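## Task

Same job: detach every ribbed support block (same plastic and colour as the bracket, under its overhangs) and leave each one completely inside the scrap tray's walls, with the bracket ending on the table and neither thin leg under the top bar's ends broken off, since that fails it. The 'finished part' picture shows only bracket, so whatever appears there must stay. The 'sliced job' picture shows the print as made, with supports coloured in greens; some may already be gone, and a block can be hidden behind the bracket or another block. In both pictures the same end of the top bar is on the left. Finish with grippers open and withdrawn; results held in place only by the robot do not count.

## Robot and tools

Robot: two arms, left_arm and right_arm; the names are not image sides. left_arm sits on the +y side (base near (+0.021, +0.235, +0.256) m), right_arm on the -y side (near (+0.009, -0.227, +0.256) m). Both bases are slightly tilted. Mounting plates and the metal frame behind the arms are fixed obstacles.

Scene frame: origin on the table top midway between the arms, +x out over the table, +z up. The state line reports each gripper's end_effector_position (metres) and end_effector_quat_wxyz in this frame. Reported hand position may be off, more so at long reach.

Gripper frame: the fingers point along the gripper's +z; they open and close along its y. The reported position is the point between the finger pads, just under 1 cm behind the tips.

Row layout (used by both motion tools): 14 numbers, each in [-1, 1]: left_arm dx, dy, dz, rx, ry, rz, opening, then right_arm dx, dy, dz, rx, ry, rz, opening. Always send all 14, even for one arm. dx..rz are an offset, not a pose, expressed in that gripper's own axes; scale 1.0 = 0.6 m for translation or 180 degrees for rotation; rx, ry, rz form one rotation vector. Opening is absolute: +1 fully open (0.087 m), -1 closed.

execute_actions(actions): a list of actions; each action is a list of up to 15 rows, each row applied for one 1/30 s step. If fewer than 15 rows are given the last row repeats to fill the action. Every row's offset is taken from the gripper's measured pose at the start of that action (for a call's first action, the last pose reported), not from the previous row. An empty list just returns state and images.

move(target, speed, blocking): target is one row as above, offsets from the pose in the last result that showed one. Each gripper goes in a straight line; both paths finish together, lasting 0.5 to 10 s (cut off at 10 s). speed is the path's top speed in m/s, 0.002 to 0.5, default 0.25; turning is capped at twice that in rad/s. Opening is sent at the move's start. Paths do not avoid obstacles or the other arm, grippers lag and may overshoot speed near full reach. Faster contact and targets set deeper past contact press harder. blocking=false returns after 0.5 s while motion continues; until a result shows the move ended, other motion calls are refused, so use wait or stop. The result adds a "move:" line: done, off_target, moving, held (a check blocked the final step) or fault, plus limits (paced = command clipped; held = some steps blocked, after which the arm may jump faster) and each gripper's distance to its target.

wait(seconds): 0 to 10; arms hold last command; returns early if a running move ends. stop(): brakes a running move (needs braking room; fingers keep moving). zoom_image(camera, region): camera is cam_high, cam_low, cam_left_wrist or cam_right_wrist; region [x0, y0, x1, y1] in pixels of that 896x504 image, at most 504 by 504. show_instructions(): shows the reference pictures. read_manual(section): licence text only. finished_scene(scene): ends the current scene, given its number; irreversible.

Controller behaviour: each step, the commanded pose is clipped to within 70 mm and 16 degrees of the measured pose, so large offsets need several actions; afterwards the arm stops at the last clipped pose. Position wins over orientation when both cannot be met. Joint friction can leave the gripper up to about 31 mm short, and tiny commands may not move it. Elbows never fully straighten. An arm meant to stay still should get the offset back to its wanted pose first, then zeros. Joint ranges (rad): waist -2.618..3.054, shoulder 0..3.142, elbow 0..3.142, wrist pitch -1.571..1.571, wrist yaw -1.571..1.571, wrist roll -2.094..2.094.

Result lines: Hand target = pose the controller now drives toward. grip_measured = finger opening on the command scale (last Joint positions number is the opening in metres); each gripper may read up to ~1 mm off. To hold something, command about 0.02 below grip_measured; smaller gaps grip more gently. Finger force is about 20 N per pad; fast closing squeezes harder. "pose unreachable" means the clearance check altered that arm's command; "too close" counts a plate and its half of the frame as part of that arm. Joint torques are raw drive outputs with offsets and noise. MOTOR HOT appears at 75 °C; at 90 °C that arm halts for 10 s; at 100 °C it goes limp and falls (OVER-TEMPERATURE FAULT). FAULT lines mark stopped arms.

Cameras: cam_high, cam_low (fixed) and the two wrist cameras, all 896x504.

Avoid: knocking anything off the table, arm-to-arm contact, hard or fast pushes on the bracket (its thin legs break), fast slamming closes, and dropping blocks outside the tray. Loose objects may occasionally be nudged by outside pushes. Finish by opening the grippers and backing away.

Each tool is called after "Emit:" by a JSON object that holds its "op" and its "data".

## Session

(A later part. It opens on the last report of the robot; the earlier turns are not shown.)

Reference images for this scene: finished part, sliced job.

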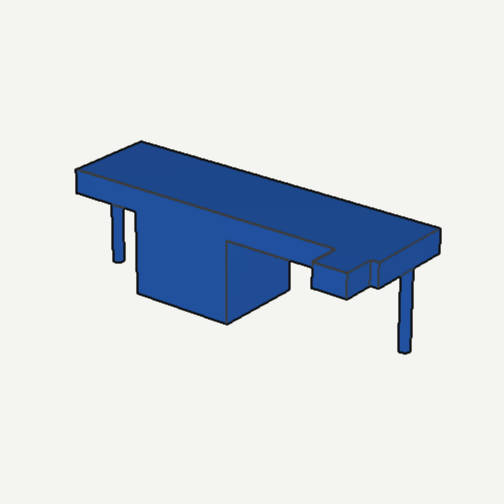

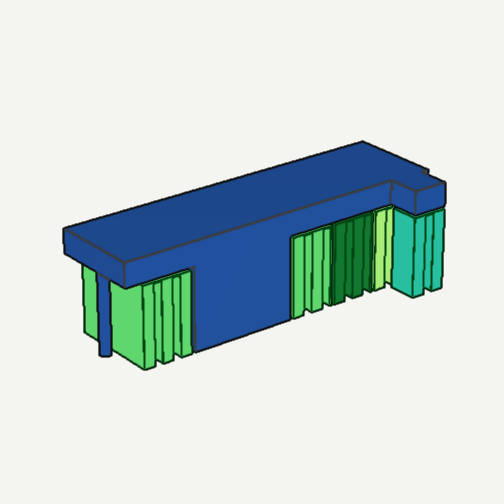

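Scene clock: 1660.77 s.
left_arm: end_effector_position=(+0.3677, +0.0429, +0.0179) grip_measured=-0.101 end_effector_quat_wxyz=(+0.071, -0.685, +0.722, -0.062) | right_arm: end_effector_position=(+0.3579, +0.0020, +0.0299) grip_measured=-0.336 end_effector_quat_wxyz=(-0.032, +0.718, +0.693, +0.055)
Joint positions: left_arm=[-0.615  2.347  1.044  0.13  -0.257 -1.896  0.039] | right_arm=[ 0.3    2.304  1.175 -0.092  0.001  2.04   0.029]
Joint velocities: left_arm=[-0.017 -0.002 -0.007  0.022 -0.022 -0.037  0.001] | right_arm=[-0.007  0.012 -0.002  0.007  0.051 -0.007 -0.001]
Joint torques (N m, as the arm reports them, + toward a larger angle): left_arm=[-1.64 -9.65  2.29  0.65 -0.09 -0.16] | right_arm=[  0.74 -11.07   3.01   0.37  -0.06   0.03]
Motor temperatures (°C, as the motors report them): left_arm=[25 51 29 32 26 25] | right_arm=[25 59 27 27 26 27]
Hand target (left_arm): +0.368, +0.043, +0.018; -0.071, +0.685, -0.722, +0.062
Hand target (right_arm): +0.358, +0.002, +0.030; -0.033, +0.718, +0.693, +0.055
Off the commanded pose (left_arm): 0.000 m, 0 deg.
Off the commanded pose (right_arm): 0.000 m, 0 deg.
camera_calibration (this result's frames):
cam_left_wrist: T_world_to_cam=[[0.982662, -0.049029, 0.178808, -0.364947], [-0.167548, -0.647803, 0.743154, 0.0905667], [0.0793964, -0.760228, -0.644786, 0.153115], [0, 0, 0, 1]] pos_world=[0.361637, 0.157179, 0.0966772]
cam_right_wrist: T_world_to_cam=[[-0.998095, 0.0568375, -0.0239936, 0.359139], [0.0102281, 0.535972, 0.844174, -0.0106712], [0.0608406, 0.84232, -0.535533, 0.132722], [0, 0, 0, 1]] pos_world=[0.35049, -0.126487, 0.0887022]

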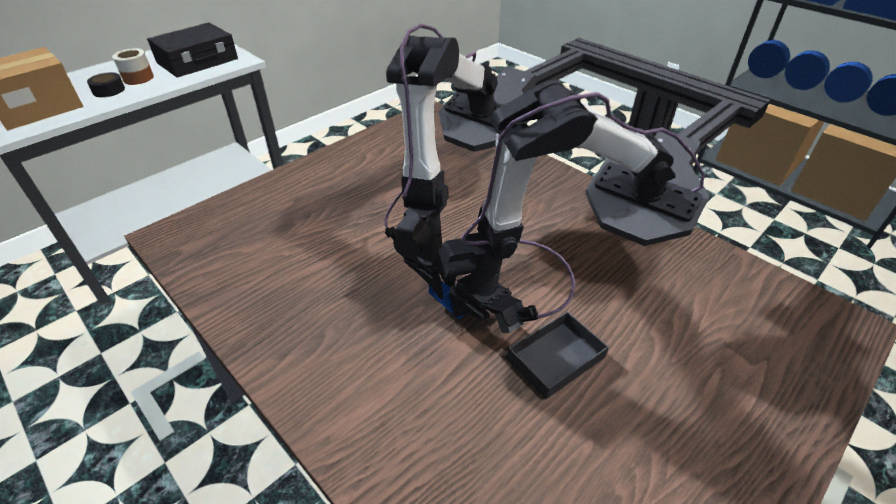

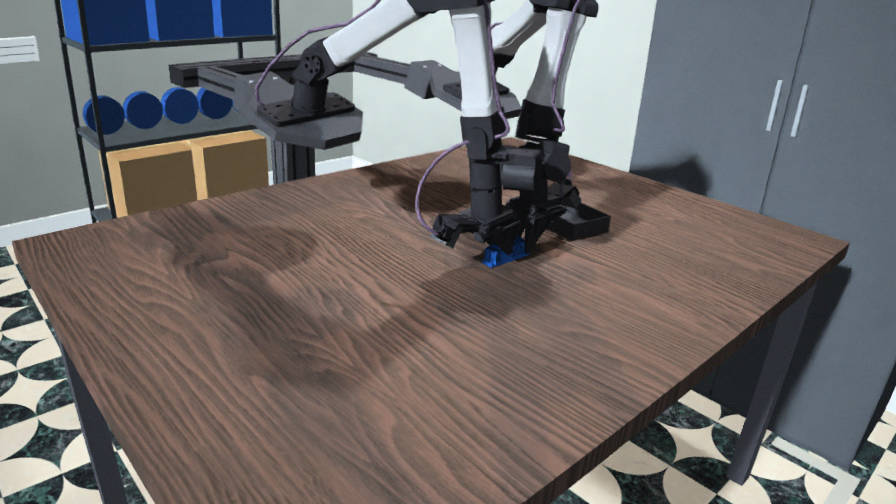

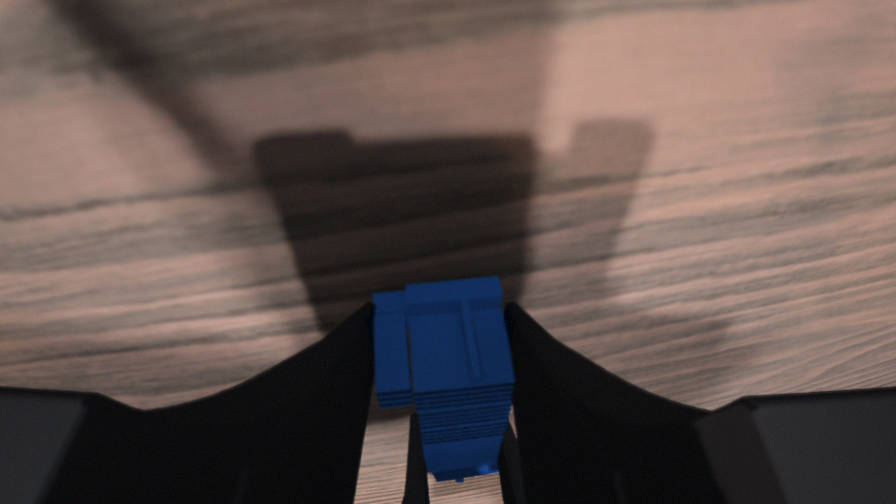

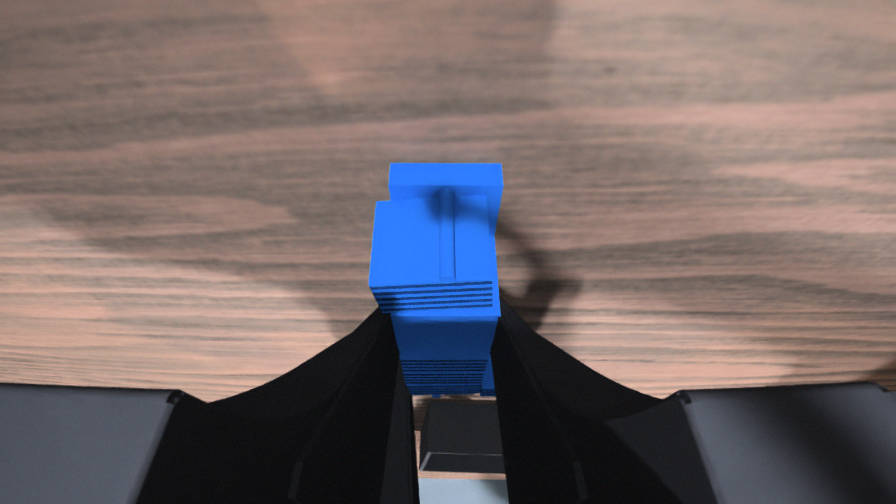

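Emit:
{"op": "execute_actions", "data": {"actions": [[[0,0,0,0,0,0,-0.109,0,0,0,0,0,0,-0.37],[0,0,0,0,0,0,-0.110,0,0,0,0,0,0,-0.37],[0,0,0,0,0,0,-0.111,0,0,0,0,0,0,-0.37],[0,0,0,0,0,0,-0.112,0,0,0,0,0,0,-0.37],[0,0,0,0,0,0,-0.113,0,0,0,0,0,0,-0.37],[0,0,0,0,0,0,-0.114,0,0,0,0,0,0,-0.37],[0,0,0,0,0,0,-0.115,0,0,0,0,0,0,-0.37],[0,0,0,0,0,0,-0.116,0,0,0,0,0,0,-0.37],[0,0,0,0,0,0,-0.117,0,0,0,0,0,0,-0.37],[0,0,0,0,0,0,-0.118,0,0,0,0,0,0,-0.37],[0,0,0,0,0,0,-0.119,0,0,0,0,0,0,-0.37],[0,0,0,0,0,0,-0.120,0,0,0,0,0,0,-0.37],[0,0,0,0,0,0,-0.121,0,0,0,0,0,0,-0.37],[0,0,0,0,0,0,-0.121,0,0,0,0,0,0,-0.37]]]}}

Emit:
{"op": "zoom_image", "data": {"camera": "cam_left_wrist", "region": [320, 250, 570, 504]}}

Scene clock: 1665.53 s.
left_arm: end_effector_position=(+0.3677, +0.0429, +0.0179) grip_measured=-0.101 end_effector_quat_wxyz=(+0.071, -0.685, +0.722, -0.062) | right_arm: end_effector_position=(+0.3579, +0.0020, +0.0299) grip_measured=-0.336 end_effector_quat_wxyz=(-0.032, +0.718, +0.693, +0.055)
Joint positions: left_arm=[-0.615  2.347  1.044  0.13  -0.257 -1.896  0.039] | right_arm=[ 0.3    2.304  1.175 -0.092  0.001  2.04   0.029]
Joint velocities: left_arm=[ 0.002 -0.012 -0.002 -0.037  0.022  0.066  0.001] | right_arm=[-0.002  0.002  0.002  0.007 -0.007 -0.007  0.   ]
Joint torques (N m, as the arm reports them, + toward a larger angle): left_arm=[-1.59 -9.61  2.35  0.62 -0.08 -0.15] | right_arm=[  0.75 -11.12   3.08   0.39  -0.07   0.01]
Motor temperatures (°C, as the motors report them): left_arm=[25 51 29 32 26 25] | right_arm=[25 59 27 27 26 27]
Hand target (left_arm): +0.368, +0.043, +0.018; -0.071, +0.685, -0.722, +0.062
Hand target (right_arm): +0.358, +0.002, +0.030; -0.032, +0.718, +0.693, +0.055
Off the commanded pose (left_arm): 0.000 m, 0 deg.
Off the commanded pose (right_arm): 0.000 m, 0 deg.
camera_calibration (this result's frames):
cam_left_wrist: T_world_to_cam=[[0.982662, -0.049029, 0.178808, -0.364947], [-0.167548, -0.647803, 0.743154, 0.0905667], [0.0793964, -0.760228, -0.644786, 0.153115], [0, 0, 0, 1]] pos_world=[0.361637, 0.157179, 0.0966772]
cam_right_wrist: T_world_to_cam=[[-0.998095, 0.0568375, -0.0239936, 0.359139], [0.0102281, 0.535972, 0.844174, -0.0106712], [0.0608406, 0.84232, -0.535533, 0.132722], [0, 0, 0, 1]] pos_world=[0.35049, -0.126487, 0.0887022]

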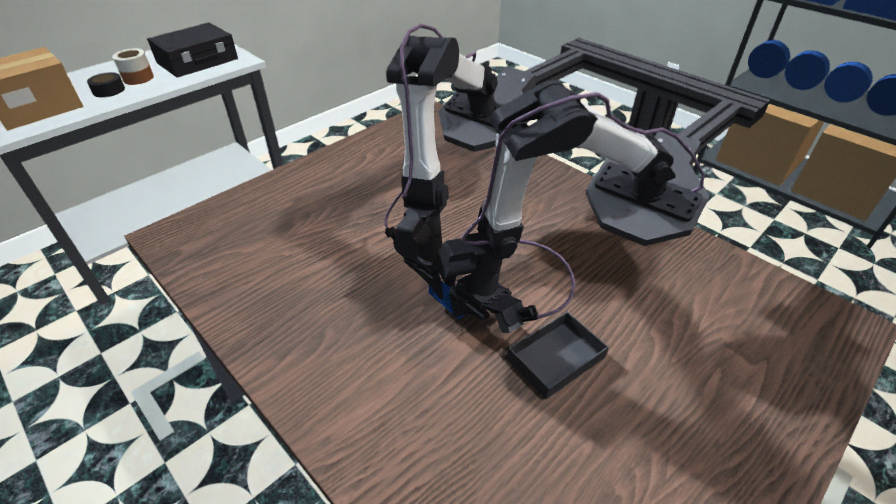

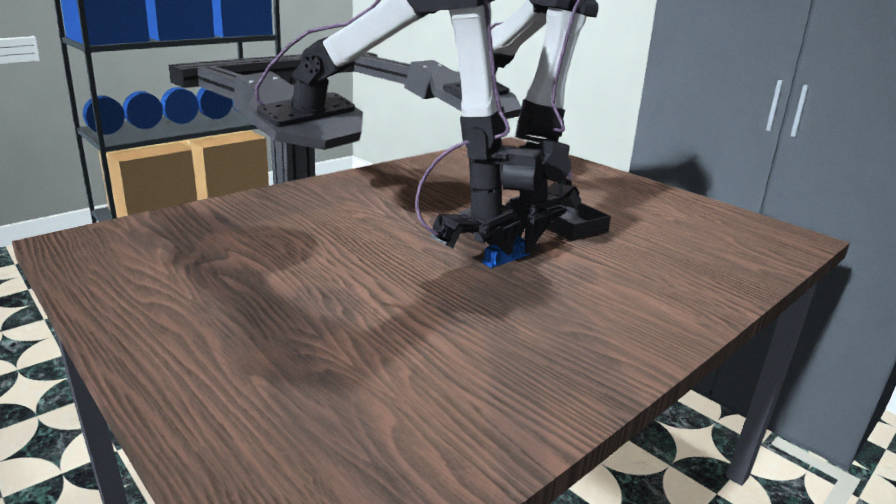

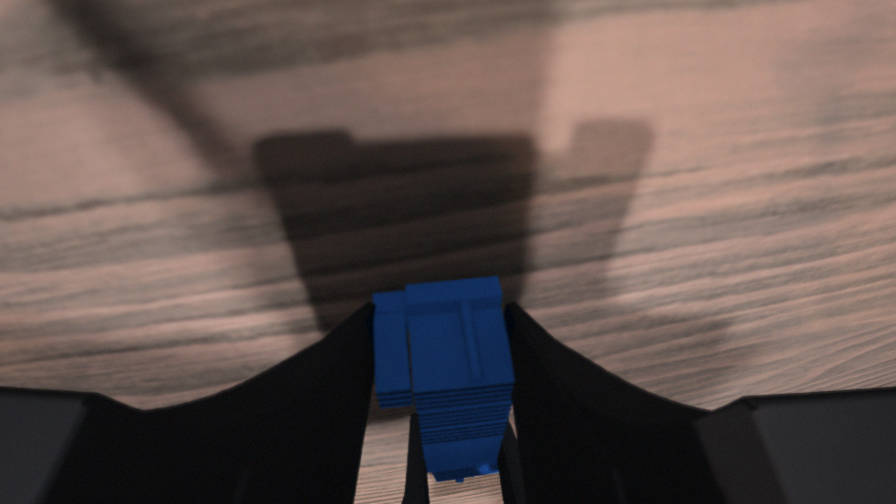

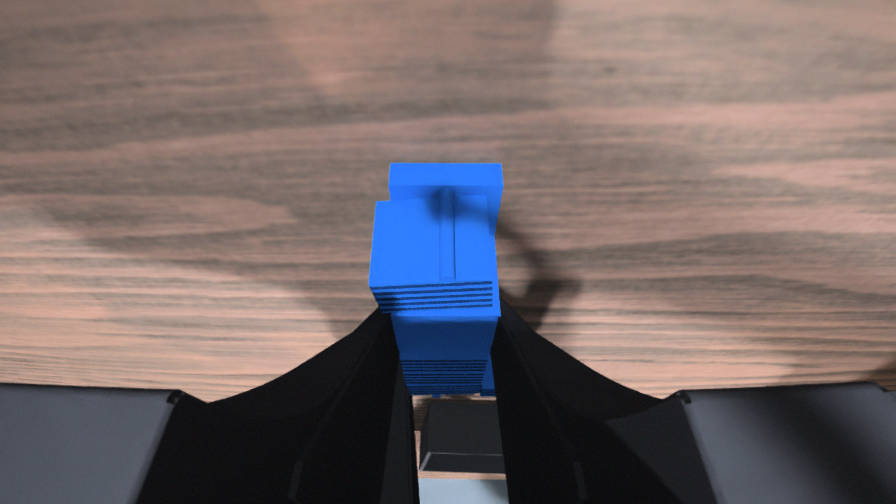

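Region (320, 250, 570, 504) of cam_left_wrist's 896x504 image, scaled by 1.984, with more detail than that image has; it fills the left 496 columns of this view, and the rest is white.

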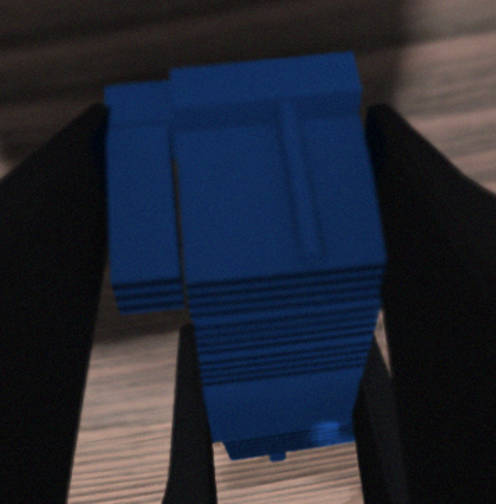

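Emit:
{"op": "execute_actions", "data": {"actions": [[[0,0,0,0,0,0,-0.123,0,0,0,0,0,0,-0.37],[0,0,0,0,0,0,-0.125,0,0,0,0,0,0,-0.37],[0,0,0,0,0,0,-0.127,0,0,0,0,0,0,-0.37],[0,0,0,0,0,0,-0.129,0,0,0,0,0,0,-0.37],[0,0,0,0,0,0,-0.131,0,0,0,0,0,0,-0.37],[0,0,0,0,0,0,-0.133,0,0,0,0,0,0,-0.37],[0,0,0,0,0,0,-0.135,0,0,0,0,0,0,-0.37],[0,0,0,0,0,0,-0.137,0,0,0,0,0,0,-0.37],[0,0,0,0,0,0,-0.139,0,0,0,0,0,0,-0.37],[0,0,0,0,0,0,-0.140,0,0,0,0,0,0,-0.37]]]}}

Emit:
{"op": "zoom_image", "data": {"camera": "cam_left_wrist", "region": [320, 250, 570, 504]}}

Scene clock: 1674.23 s.
left_arm: end_effector_position=(+0.3677, +0.0429, +0.0179) grip_measured=-0.101 end_effector_quat_wxyz=(+0.071, -0.685, +0.722, -0.062) | right_arm: end_effector_position=(+0.3579, +0.0020, +0.0299) grip_measured=-0.336 end_effector_quat_wxyz=(-0.032, +0.718, +0.693, +0.055)
Joint positions: left_arm=[-0.615  2.347  1.044  0.13  -0.257 -1.896  0.039] | right_arm=[ 0.3    2.304  1.175 -0.092  0.001  2.04   0.029]
Joint velocities: left_arm=[ 0.007 -0.007  0.007  0.022  0.037 -0.022 -0.   ] | right_arm=[ 0.012 -0.002 -0.007  0.007 -0.022 -0.051  0.001]
Joint torques (N m, as the arm reports them, + toward a larger angle): left_arm=[-1.7  -9.59  2.27  0.61 -0.08 -0.16] | right_arm=[  0.72 -11.13   3.02   0.38  -0.07   0.02]
Motor temperatures (°C, as the motors report them): left_arm=[25 52 29 32 26 25] | right_arm=[25 59 27 27 26 27]
Hand target (left_arm): +0.368, +0.043, +0.018; -0.071, +0.685, -0.722, +0.062
Hand target (right_arm): +0.358, +0.002, +0.030; -0.032, +0.718, +0.693, +0.055
Off the commanded pose (left_arm): 0.000 m, 0 deg.
Off the commanded pose (right_arm): 0.000 m, 0 deg.
camera_calibration (this result's frames):
cam_left_wrist: T_world_to_cam=[[0.982662, -0.049029, 0.178808, -0.364947], [-0.167548, -0.647803, 0.743154, 0.0905667], [0.0793964, -0.760228, -0.644786, 0.153115], [0, 0, 0, 1]] pos_world=[0.361637, 0.157179, 0.0966772]
cam_right_wrist: T_world_to_cam=[[-0.998095, 0.0568375, -0.0239936, 0.359139], [0.0102281, 0.535972, 0.844174, -0.0106712], [0.0608406, 0.84232, -0.535533, 0.132722], [0, 0, 0, 1]] pos_world=[0.35049, -0.126487, 0.0887022]

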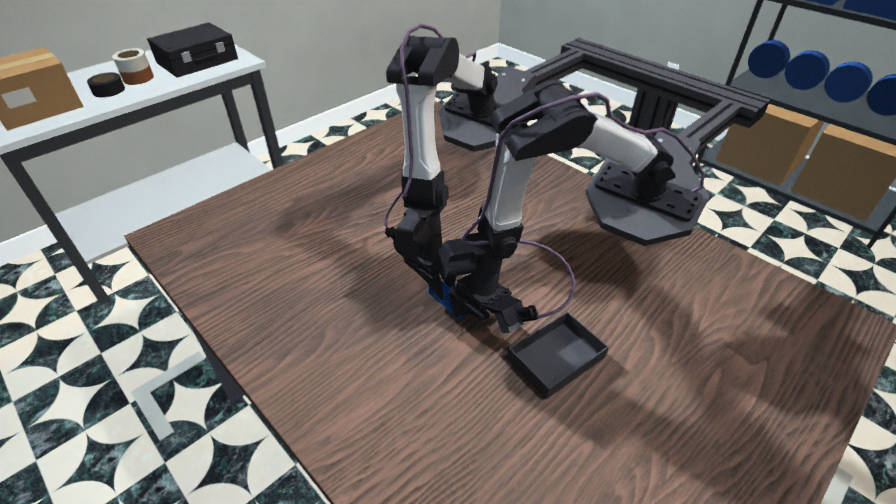

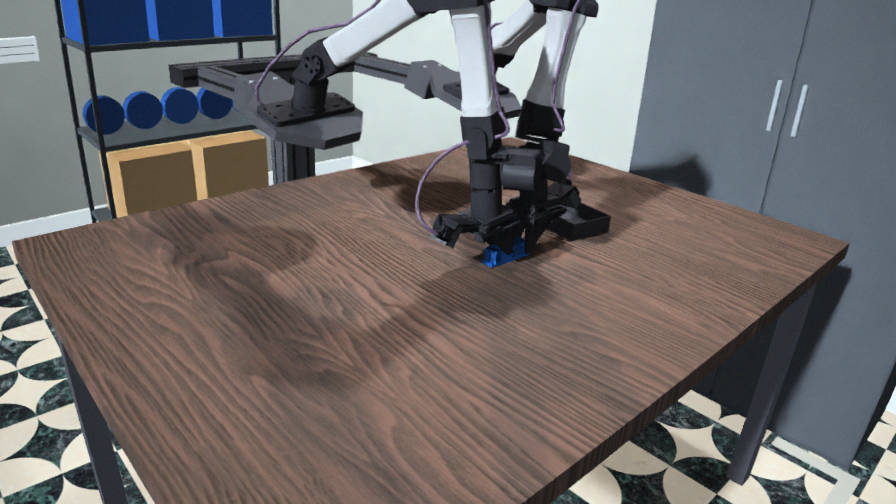

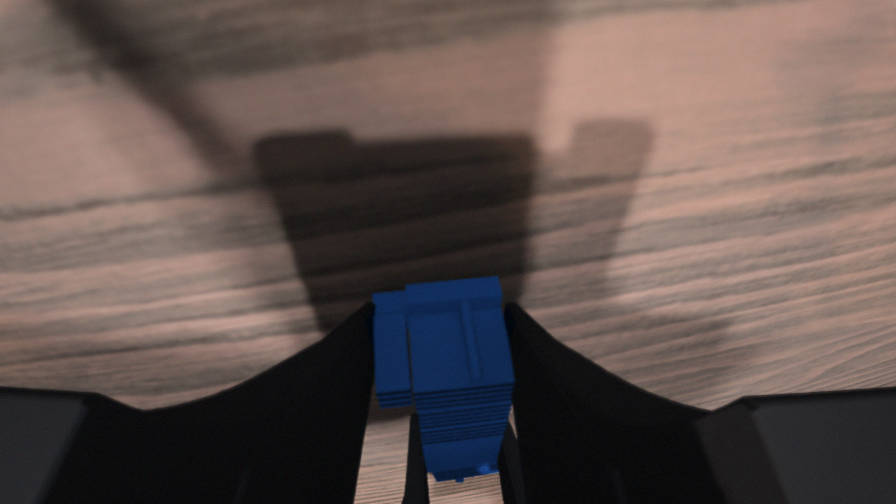

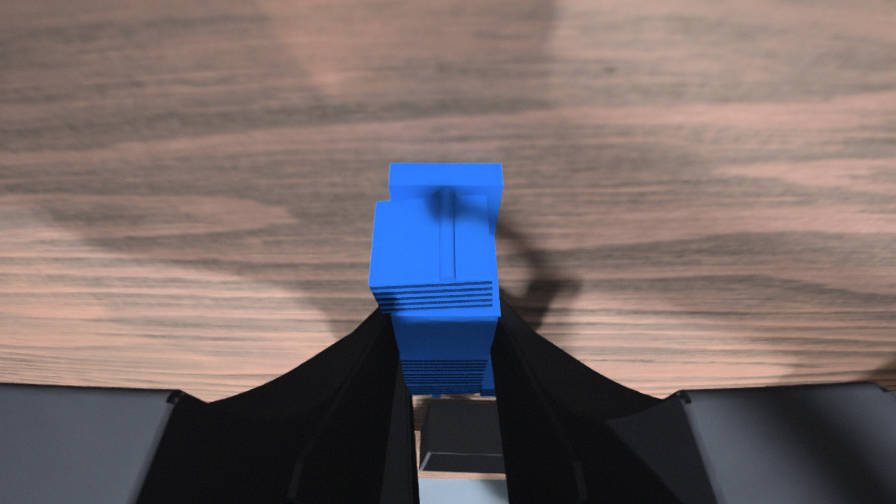

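Region (320, 250, 570, 504) of cam_left_wrist's 896x504 image, scaled by 1.984, with more detail than that image has; it fills the left 496 columns of this view, and the rest is white.

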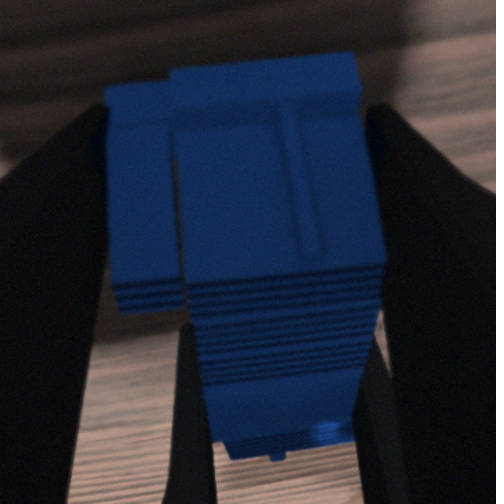

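Emit:
{"op": "execute_actions", "data": {"actions": [[[0,0,0,0,0,0,-0.12,0,0,0,0,0,0,-0.37],[0,0,0,0,0,0,-0.105,0,0,0,0,0,0,-0.37],[0,0,0,0,0,0,-0.098,0,0,0,0,0,0,-0.37],[0,0,0,0,0,0,-0.092,0,0,0,0,0,0,-0.37],[0,0,0,0,0,0,-0.086,0,0,0,0,0,0,-0.37],[0,0,0,0,0,0,-0.08,0,0,0,0,0,0,-0.37],[0,0,0,0,0,0,-0.07,0,0,0,0,0,0,-0.37],[0,0,0,0,0,0,-0.06,0,0,0,0,0,0,-0.37],[0,0,0,0,0,0,-0.05,0,0,0,0,0,0,-0.37],[0,0,0,0,0,0,-0.04,0,0,0,0,0,0,-0.37],[0,0,0,0,0,0,-0.03,0,0,0,0,0,0,-0.37],[0,0,0,0,0,0,-0.02,0,0,0,0,0,0,-0.37],[0,0,0,0,0,0,-0.01,0,0,0,0,0,0,-0.37],[0,0,0,0,0,0,0.0,0,0,0,0,0,0,-0.37]]]}}

Emit:
{"op": "zoom_image", "data": {"camera": "cam_left_wrist", "region": [350, 270, 530, 450]}}

Scene clock: 1743.50 s.
left_arm: end_effector_position=(+0.3677, +0.0429, +0.0179) grip_measured=-0.001 end_effector_quat_wxyz=(+0.071, -0.685, +0.722, -0.062) | right_arm: end_effector_position=(+0.3579, +0.0020, +0.0299) grip_measured=-0.336 end_effector_quat_wxyz=(-0.032, +0.718, +0.693, +0.055)
Joint positions: left_arm=[-0.615  2.347  1.044  0.13  -0.257 -1.896  0.044] | right_arm=[ 0.3    2.304  1.175 -0.092  0.001  2.04   0.029]
Joint velocities: left_arm=[ 0.002 -0.007  0.002 -0.037  0.066  0.007  0.002] | right_arm=[ 0.022  0.002 -0.012 -0.022 -0.022 -0.022 -0.001]
Joint torques (N m, as the arm reports them, + toward a larger angle): left_arm=[-1.71 -9.55  2.29  0.63 -0.08 -0.13] | right_arm=[  0.71 -11.11   2.97   0.39  -0.05   0.04]
Motor temperatures (°C, as the motors report them): left_arm=[25 54 28 30 26 25] | right_arm=[25 59 27 27 26 27]
Hand target (left_arm): +0.368, +0.043, +0.018; -0.071, +0.685, -0.722, +0.062
Hand target (right_arm): +0.358, +0.002, +0.030; -0.032, +0.718, +0.693, +0.055
Off the commanded pose (left_arm): 0.000 m, 0 deg.
Off the commanded pose (right_arm): 0.000 m, 0 deg.
camera_calibration (this result's frames):
cam_left_wrist: T_world_to_cam=[[0.982662, -0.049029, 0.178808, -0.364947], [-0.167548, -0.647803, 0.743154, 0.0905667], [0.0793964, -0.760228, -0.644786, 0.153115], [0, 0, 0, 1]] pos_world=[0.361637, 0.157179, 0.0966772]
cam_right_wrist: T_world_to_cam=[[-0.998095, 0.0568375, -0.0239936, 0.359139], [0.0102281, 0.535972, 0.844174, -0.0106712], [0.0608406, 0.84232, -0.535533, 0.132722], [0, 0, 0, 1]] pos_world=[0.35049, -0.126487, 0.0887022]

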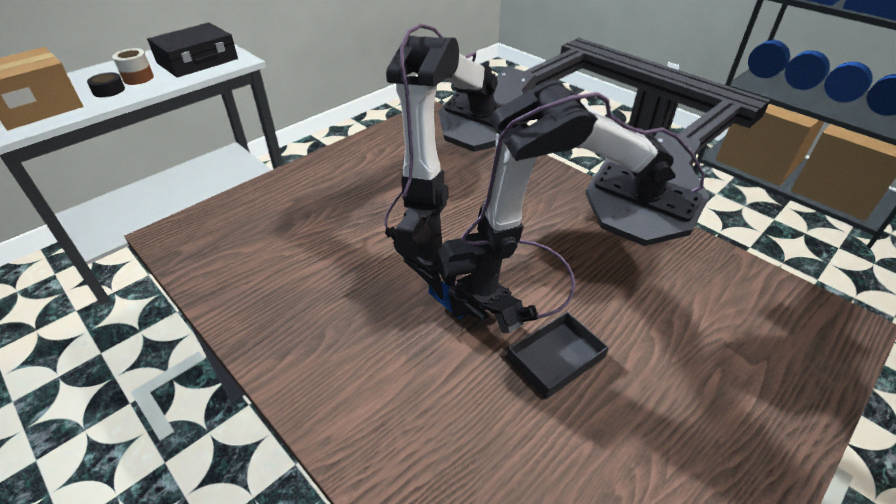

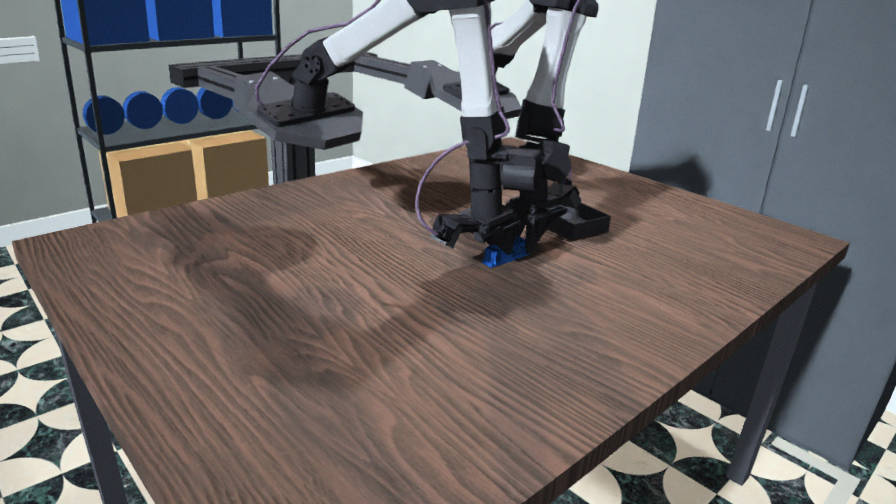

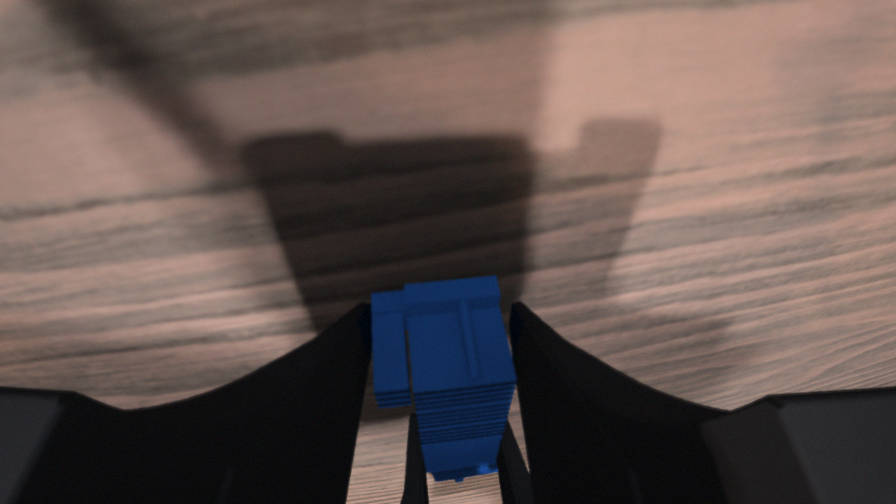

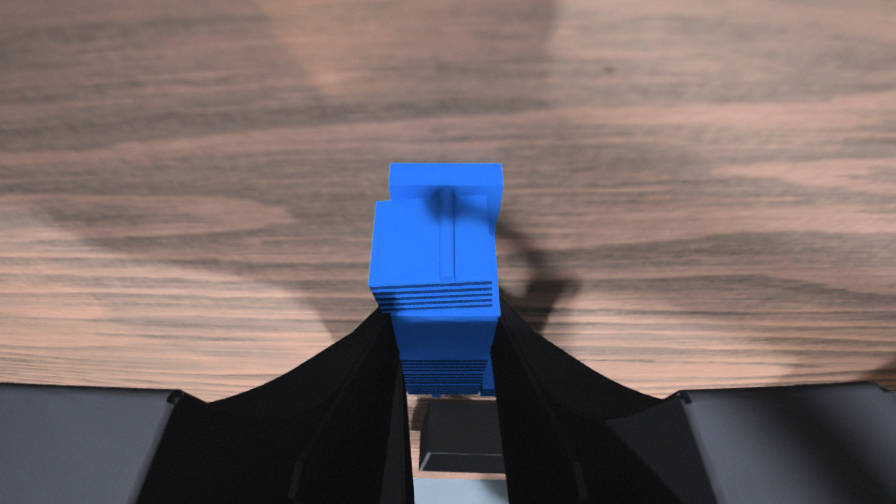

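Region (350, 270, 530, 450) of cam_left_wrist's 896x504 image, scaled by 2.800, with more detail than that image has.

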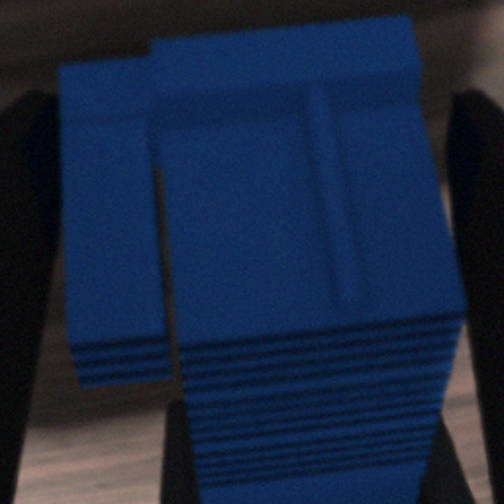

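Emit:
{"op": "zoom_image", "data": {"camera": "cam_left_wrist", "region": [320, 250, 570, 504]}}

Emit:
{"op": "zoom_image", "data": {"camera": "cam_left_wrist", "region": [360, 360, 530, 450]}}

Region (320, 250, 570, 504) of cam_left_wrist's 896x504 image, scaled by 1.984, with more detail than that image has; it fills the left 496 columns of this view, and the rest is white.

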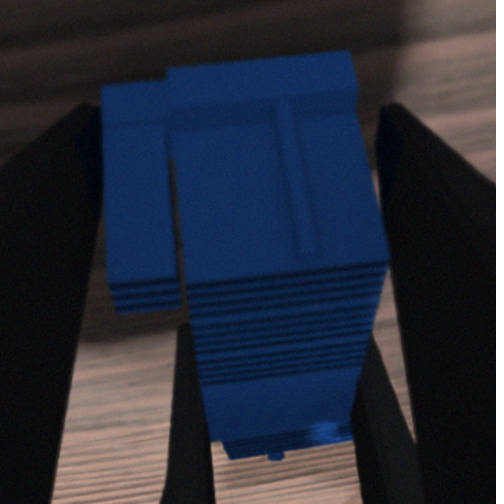

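Region (360, 360, 530, 450) of cam_left_wrist's 896x504 image, scaled by 2.965, with more detail than that image has; it fills the top 267 rows of this view, and the rest is white.

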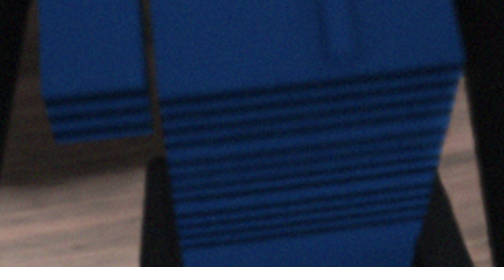

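Emit:
{"op": "execute_actions", "data": {"actions": [[[0,0,0,0,0,0,-0.01,0,0,0,0,0,0,-0.37],[0,0,0,0,0,0,-0.02,0,0,0,0,0,0,-0.37],[0,0,0,0,0,0,-0.03,0,0,0,0,0,0,-0.37],[0,0,0,0,0,0,-0.04,0,0,0,0,0,0,-0.37],[0,0,0,0,0,0,-0.05,0,0,0,0,0,0,-0.37],[0,0,0,0,0,0,-0.06,0,0,0,0,0,0,-0.37],[0,0,0,0,0,0,-0.07,0,0,0,0,0,0,-0.37],[0,0,0,0,0,0,-0.078,0,0,0,0,0,0,-0.37],[0,0,0,0,0,0,-0.084,0,0,0,0,0,0,-0.37],[0,0,0,0,0,0,-0.089,0,0,0,0,0,0,-0.37],[0,0,0,0,0,0,-0.093,0,0,0,0,0,0,-0.37],[0,0,0,0,0,0,-0.095,0,0,0,0,0,0,-0.37]]]}}

Emit:
{"op": "zoom_image", "data": {"camera": "cam_left_wrist", "region": [350, 270, 530, 450]}}

Scene clock: 1847.73 s.
left_arm: end_effector_position=(+0.3677, +0.0429, +0.0179) grip_measured=-0.091 end_effector_quat_wxyz=(+0.071, -0.685, +0.722, -0.062) | right_arm: end_effector_position=(+0.3580, +0.0020, +0.0299) grip_measured=-0.336 end_effector_quat_wxyz=(-0.032, +0.718, +0.693, +0.055)
Joint positions: left_arm=[-0.615  2.347  1.044  0.13  -0.257 -1.896  0.04 ] | right_arm=[ 0.3    2.304  1.175 -0.091  0.001  2.04   0.029]
Joint velocities: left_arm=[-0.017  0.007 -0.002 -0.066 -0.066  0.037 -0.   ] | right_arm=[-0.007 -0.017 -0.022  0.022  0.066  0.037 -0.001]
Joint torques (N m, as the arm reports them, + toward a larger angle): left_arm=[-1.55 -9.69  2.31  0.63 -0.08 -0.15] | right_arm=[  0.73 -11.04   2.98   0.38  -0.05   0.03]
Motor temperatures (°C, as the motors report them): left_arm=[25 55 28 29 25 25] | right_arm=[25 60 27 27 25 27]
Hand target (left_arm): +0.368, +0.043, +0.018; -0.071, +0.685, -0.722, +0.062
Hand target (right_arm): +0.358, +0.002, +0.030; -0.032, +0.718, +0.693, +0.055
Off the commanded pose (left_arm): 0.000 m, 0 deg.
Off the commanded pose (right_arm): 0.000 m, 0 deg.
camera_calibration (this result's frames):
cam_left_wrist: T_world_to_cam=[[0.982662, -0.049029, 0.178808, -0.364947], [-0.167548, -0.647803, 0.743154, 0.0905667], [0.0793964, -0.760228, -0.644786, 0.153115], [0, 0, 0, 1]] pos_world=[0.361637, 0.157179, 0.0966772]
cam_right_wrist: T_world_to_cam=[[-0.998085, 0.056879, -0.0243277, 0.35923], [0.00995794, 0.535836, 0.844263, -0.0106111], [0.0610565, 0.842404, -0.535376, 0.13261], [0, 0, 0, 1]] pos_world=[0.350551, -0.126458, 0.088694]

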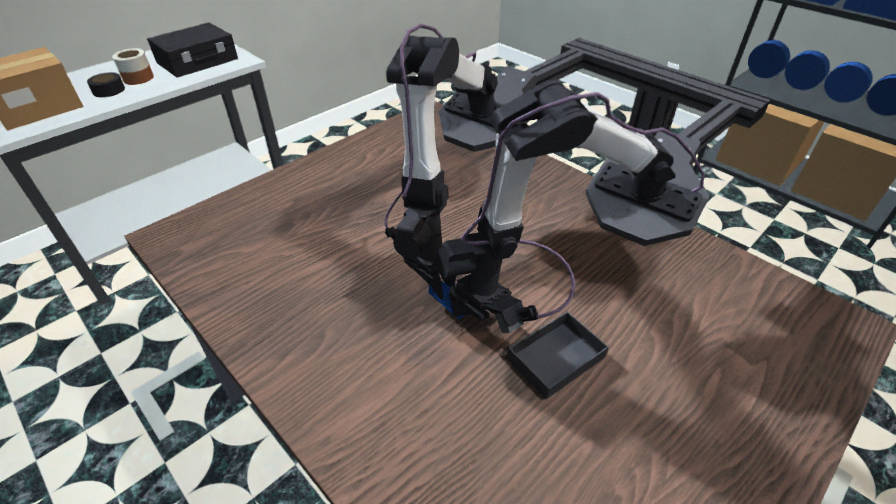

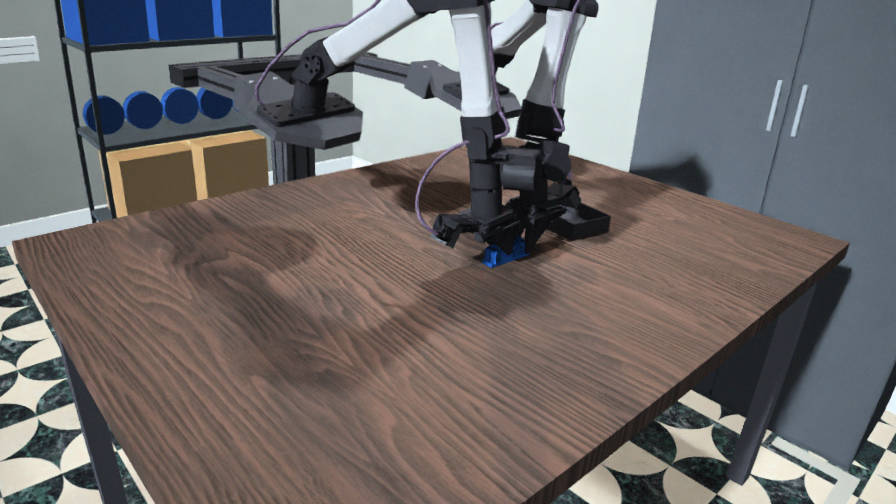

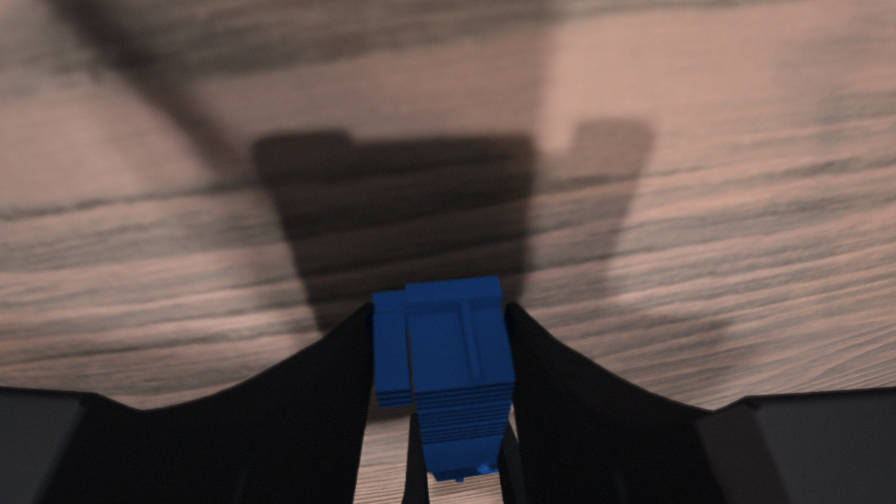

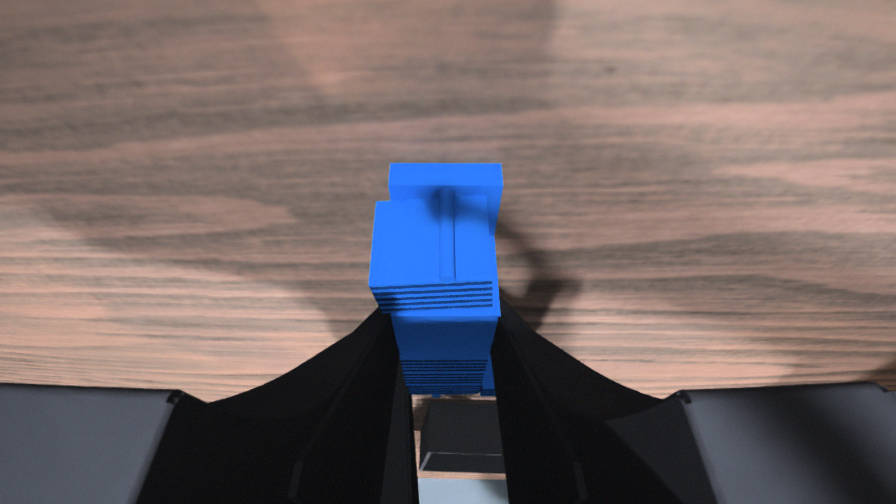

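Region (350, 270, 530, 450) of cam_left_wrist's 896x504 image, scaled by 2.800, with more detail than that image has.

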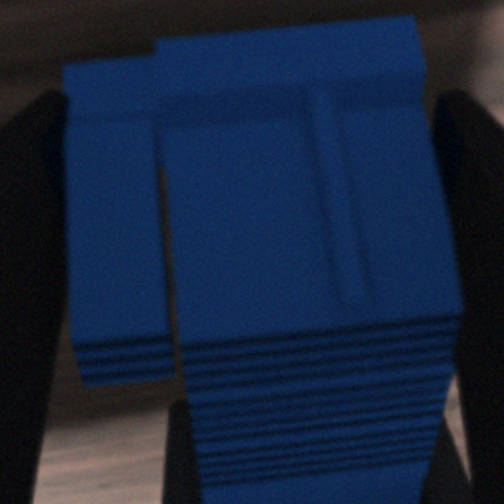

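Emit:
{"op": "show_instructions", "data": {}}

Reference images for this scene: finished part, sliced job.

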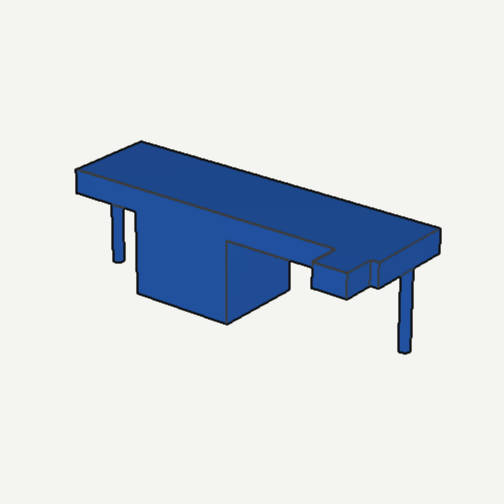

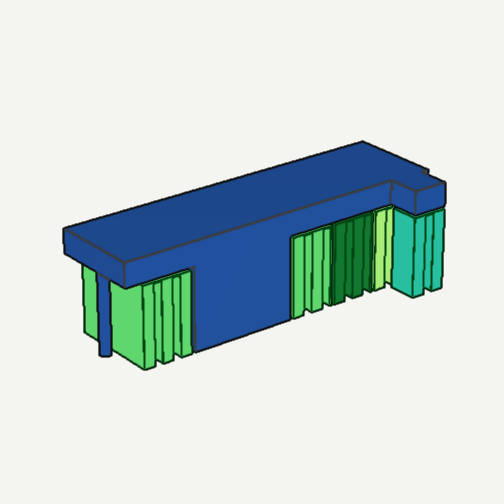

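Emit:
{"op": "execute_actions", "data": {"actions": [[[0,0,0,0,0,0,-0.10,0,0,0,0,0,0,-0.35],[0,0,0,0,0,0,-0.105,0,0,0,0,0,0,-0.33],[0,0,0,0,0,0,-0.11,0,0,0,0,0,0,-0.30],[0,0,0,0,0,0,-0.115,0,0,0,0,0,0,-0.26],[0,0,0,0,0,0,-0.12,0,0,0,0,0,0,-0.21],[0,0,0,0,0,0,-0.12,0,0,0,0,0,0,-0.15],[0,0,0,0,0,0,-0.12,0,0,0,0,0,0,-0.09],[0,0,0,0,0,0,-0.12,0,0,0,0,0,0,-0.03],[0,0,0,0,0,0,-0.12,0,0,0,0,0,0,0.03],[0,0,0,0,0,0,-0.12,0,0,0,0,0,0,0.09],[0,0,0,0,0,0,-0.12,0,0,0,0,0,0,0.14],[0,0,0,0,0,0,-0.12,0,0,0,0,0,0,0.18],[0,0,0,0,0,0,-0.12,0,0,0,0,0,0,0.2]],[[0,0,0,0,0,0,-0.12,0.001,0,-0.002,0,0,-0.005,0.2],[0,0,0,0,0,0,-0.12,0.002,0,-0.004,0,0,-0.010,0.2],[0,0,0,0,0,0,-0.12,0.003,0,-0.006,0,0,-0.015,0.2],[0,0,0,0,0,0,-0.12,0.004,0,-0.008,0,0,-0.020,0.2],[0,0,0,0,0,0,-0.12,0.005,0,-0.010,0,0,-0.025,0.2],[0,0,0,0,0,0,-0.12,0.006,0,-0.012,0,0,-0.030,0.2],[0,0,0,0,0,0,-0.12,0.007,0,-0.014,0,0,-0.035,0.2],[0,0,0,0,0,0,-0.12,0.008,0,-0.015,0,0,-0.040,0.2],[0,0,0,0,0,0,-0.12,0.009,0,-0.016,0,0,-0.045,0.2],[0,0,0,0,0,0,-0.12,0.010,0,-0.017,0,0,-0.050,0.2],[0,0,0,0,0,0,-0.12,0.011,0,-0.017,0,0,-0.055,0.2],[0,0,0,0,0,0,-0.12,0.012,0,-0.017,0,0,-0.060,0.2],[0,0,0,0,0,0,-0.12,0.013,0,-0.017,0,0,-0.065,0.2],[0,0,0,0,0,0,-0.12,0.0133,0,-0.017,0,0,-0.070,0.2],[0,0,0,0,0,0,-0.12,0.0133,0,-0.017,0,0,-0.072,0.2]]]}}

Scene clock: 1968.73 s.
left_arm: end_effector_position=(+0.3677, +0.0429, +0.0179) grip_measured=-0.101 end_effector_quat_wxyz=(+0.071, -0.685, +0.722, -0.062) | right_arm: end_effector_position=(+0.3524, +0.0014, +0.0361) grip_measured=+0.200 end_effector_quat_wxyz=(-0.030, +0.663, +0.746, +0.052)
Joint positions: left_arm=[-0.615  2.347  1.044  0.13  -0.257 -1.896  0.039] | right_arm=[ 0.3    2.287  1.185 -0.131  0.001  1.886  0.052]
Joint velocities: left_arm=[ 0.002  0.002  0.002 -0.022  0.007 -0.051 -0.   ] | right_arm=[ 0.002 -0.012  0.129 -0.081  0.022 -0.359  0.001]
Joint torques (N m, as the arm reports them, + toward a larger angle): left_arm=[-1.64 -9.62  2.33  0.64 -0.1  -0.14] | right_arm=[  1.7  -11.49   5.01   0.32   0.01  -0.03]
Motor temperatures (°C, as the motors report them): left_arm=[25 56 28 28 25 25] | right_arm=[26 60 27 27 25 27]
Hand target (left_arm): +0.368, +0.043, +0.018; -0.071, +0.685, -0.722, +0.062
Hand target (right_arm): +0.358, +0.009, +0.041; -0.025, +0.636, +0.769, +0.060
Off the commanded pose (left_arm): 0.000 m, 0 deg.
Off the commanded pose (right_arm): 0.010 m, 4 deg.
camera_calibration (this result's frames):
cam_left_wrist: T_world_to_cam=[[0.982662, -0.049029, 0.178808, -0.364947], [-0.167548, -0.647803, 0.743154, 0.0905667], [0.0793964, -0.760228, -0.644786, 0.153115], [0, 0, 0, 1]] pos_world=[0.361637, 0.157179, 0.0966772]
cam_right_wrist: T_world_to_cam=[[-0.994797, -0.0969365, -0.0313529, 0.353071], [-0.0789343, 0.538769, 0.838747, 0.0161277], [-0.0644132, 0.836858, -0.543617, 0.181252], [0, 0, 0, 1]] pos_world=[0.364182, -0.126146, 0.0960747]

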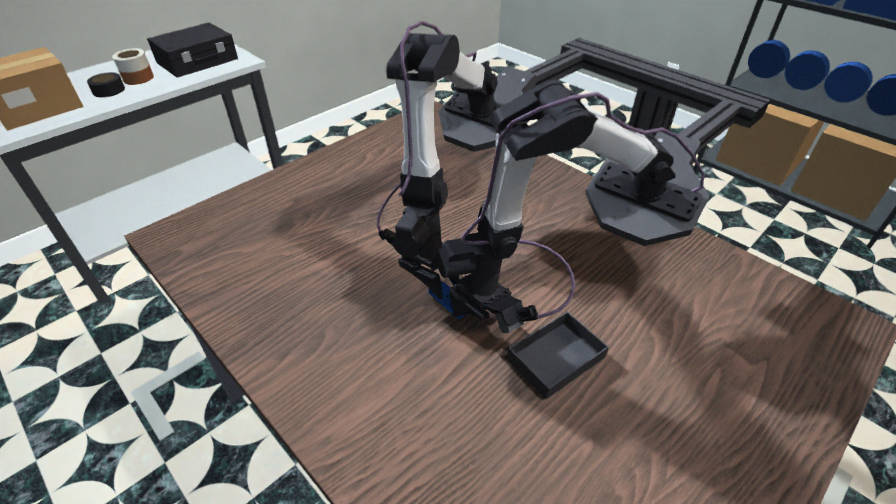

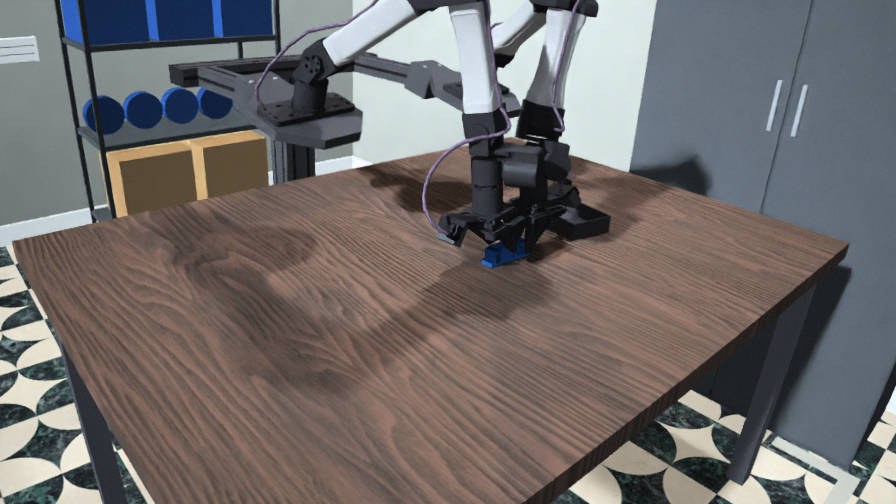

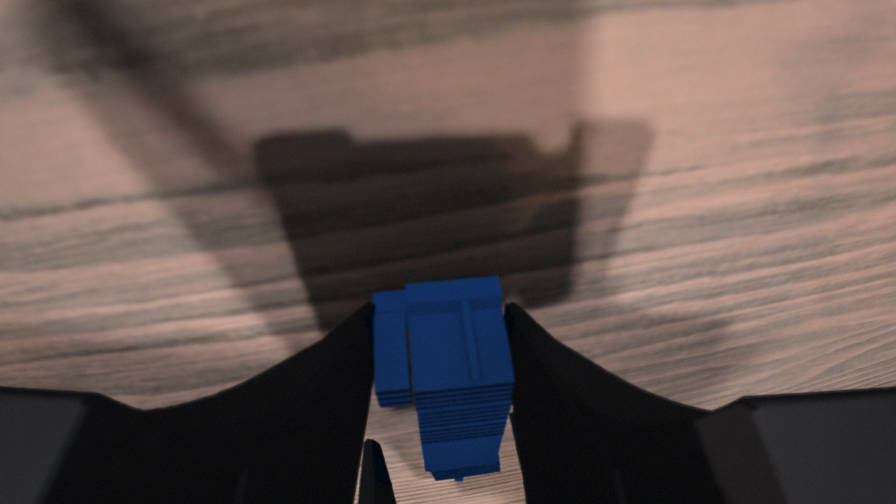

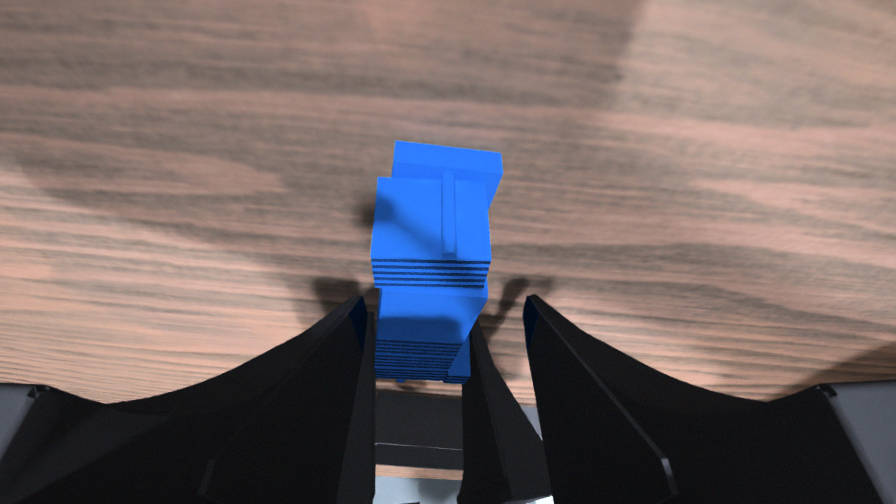

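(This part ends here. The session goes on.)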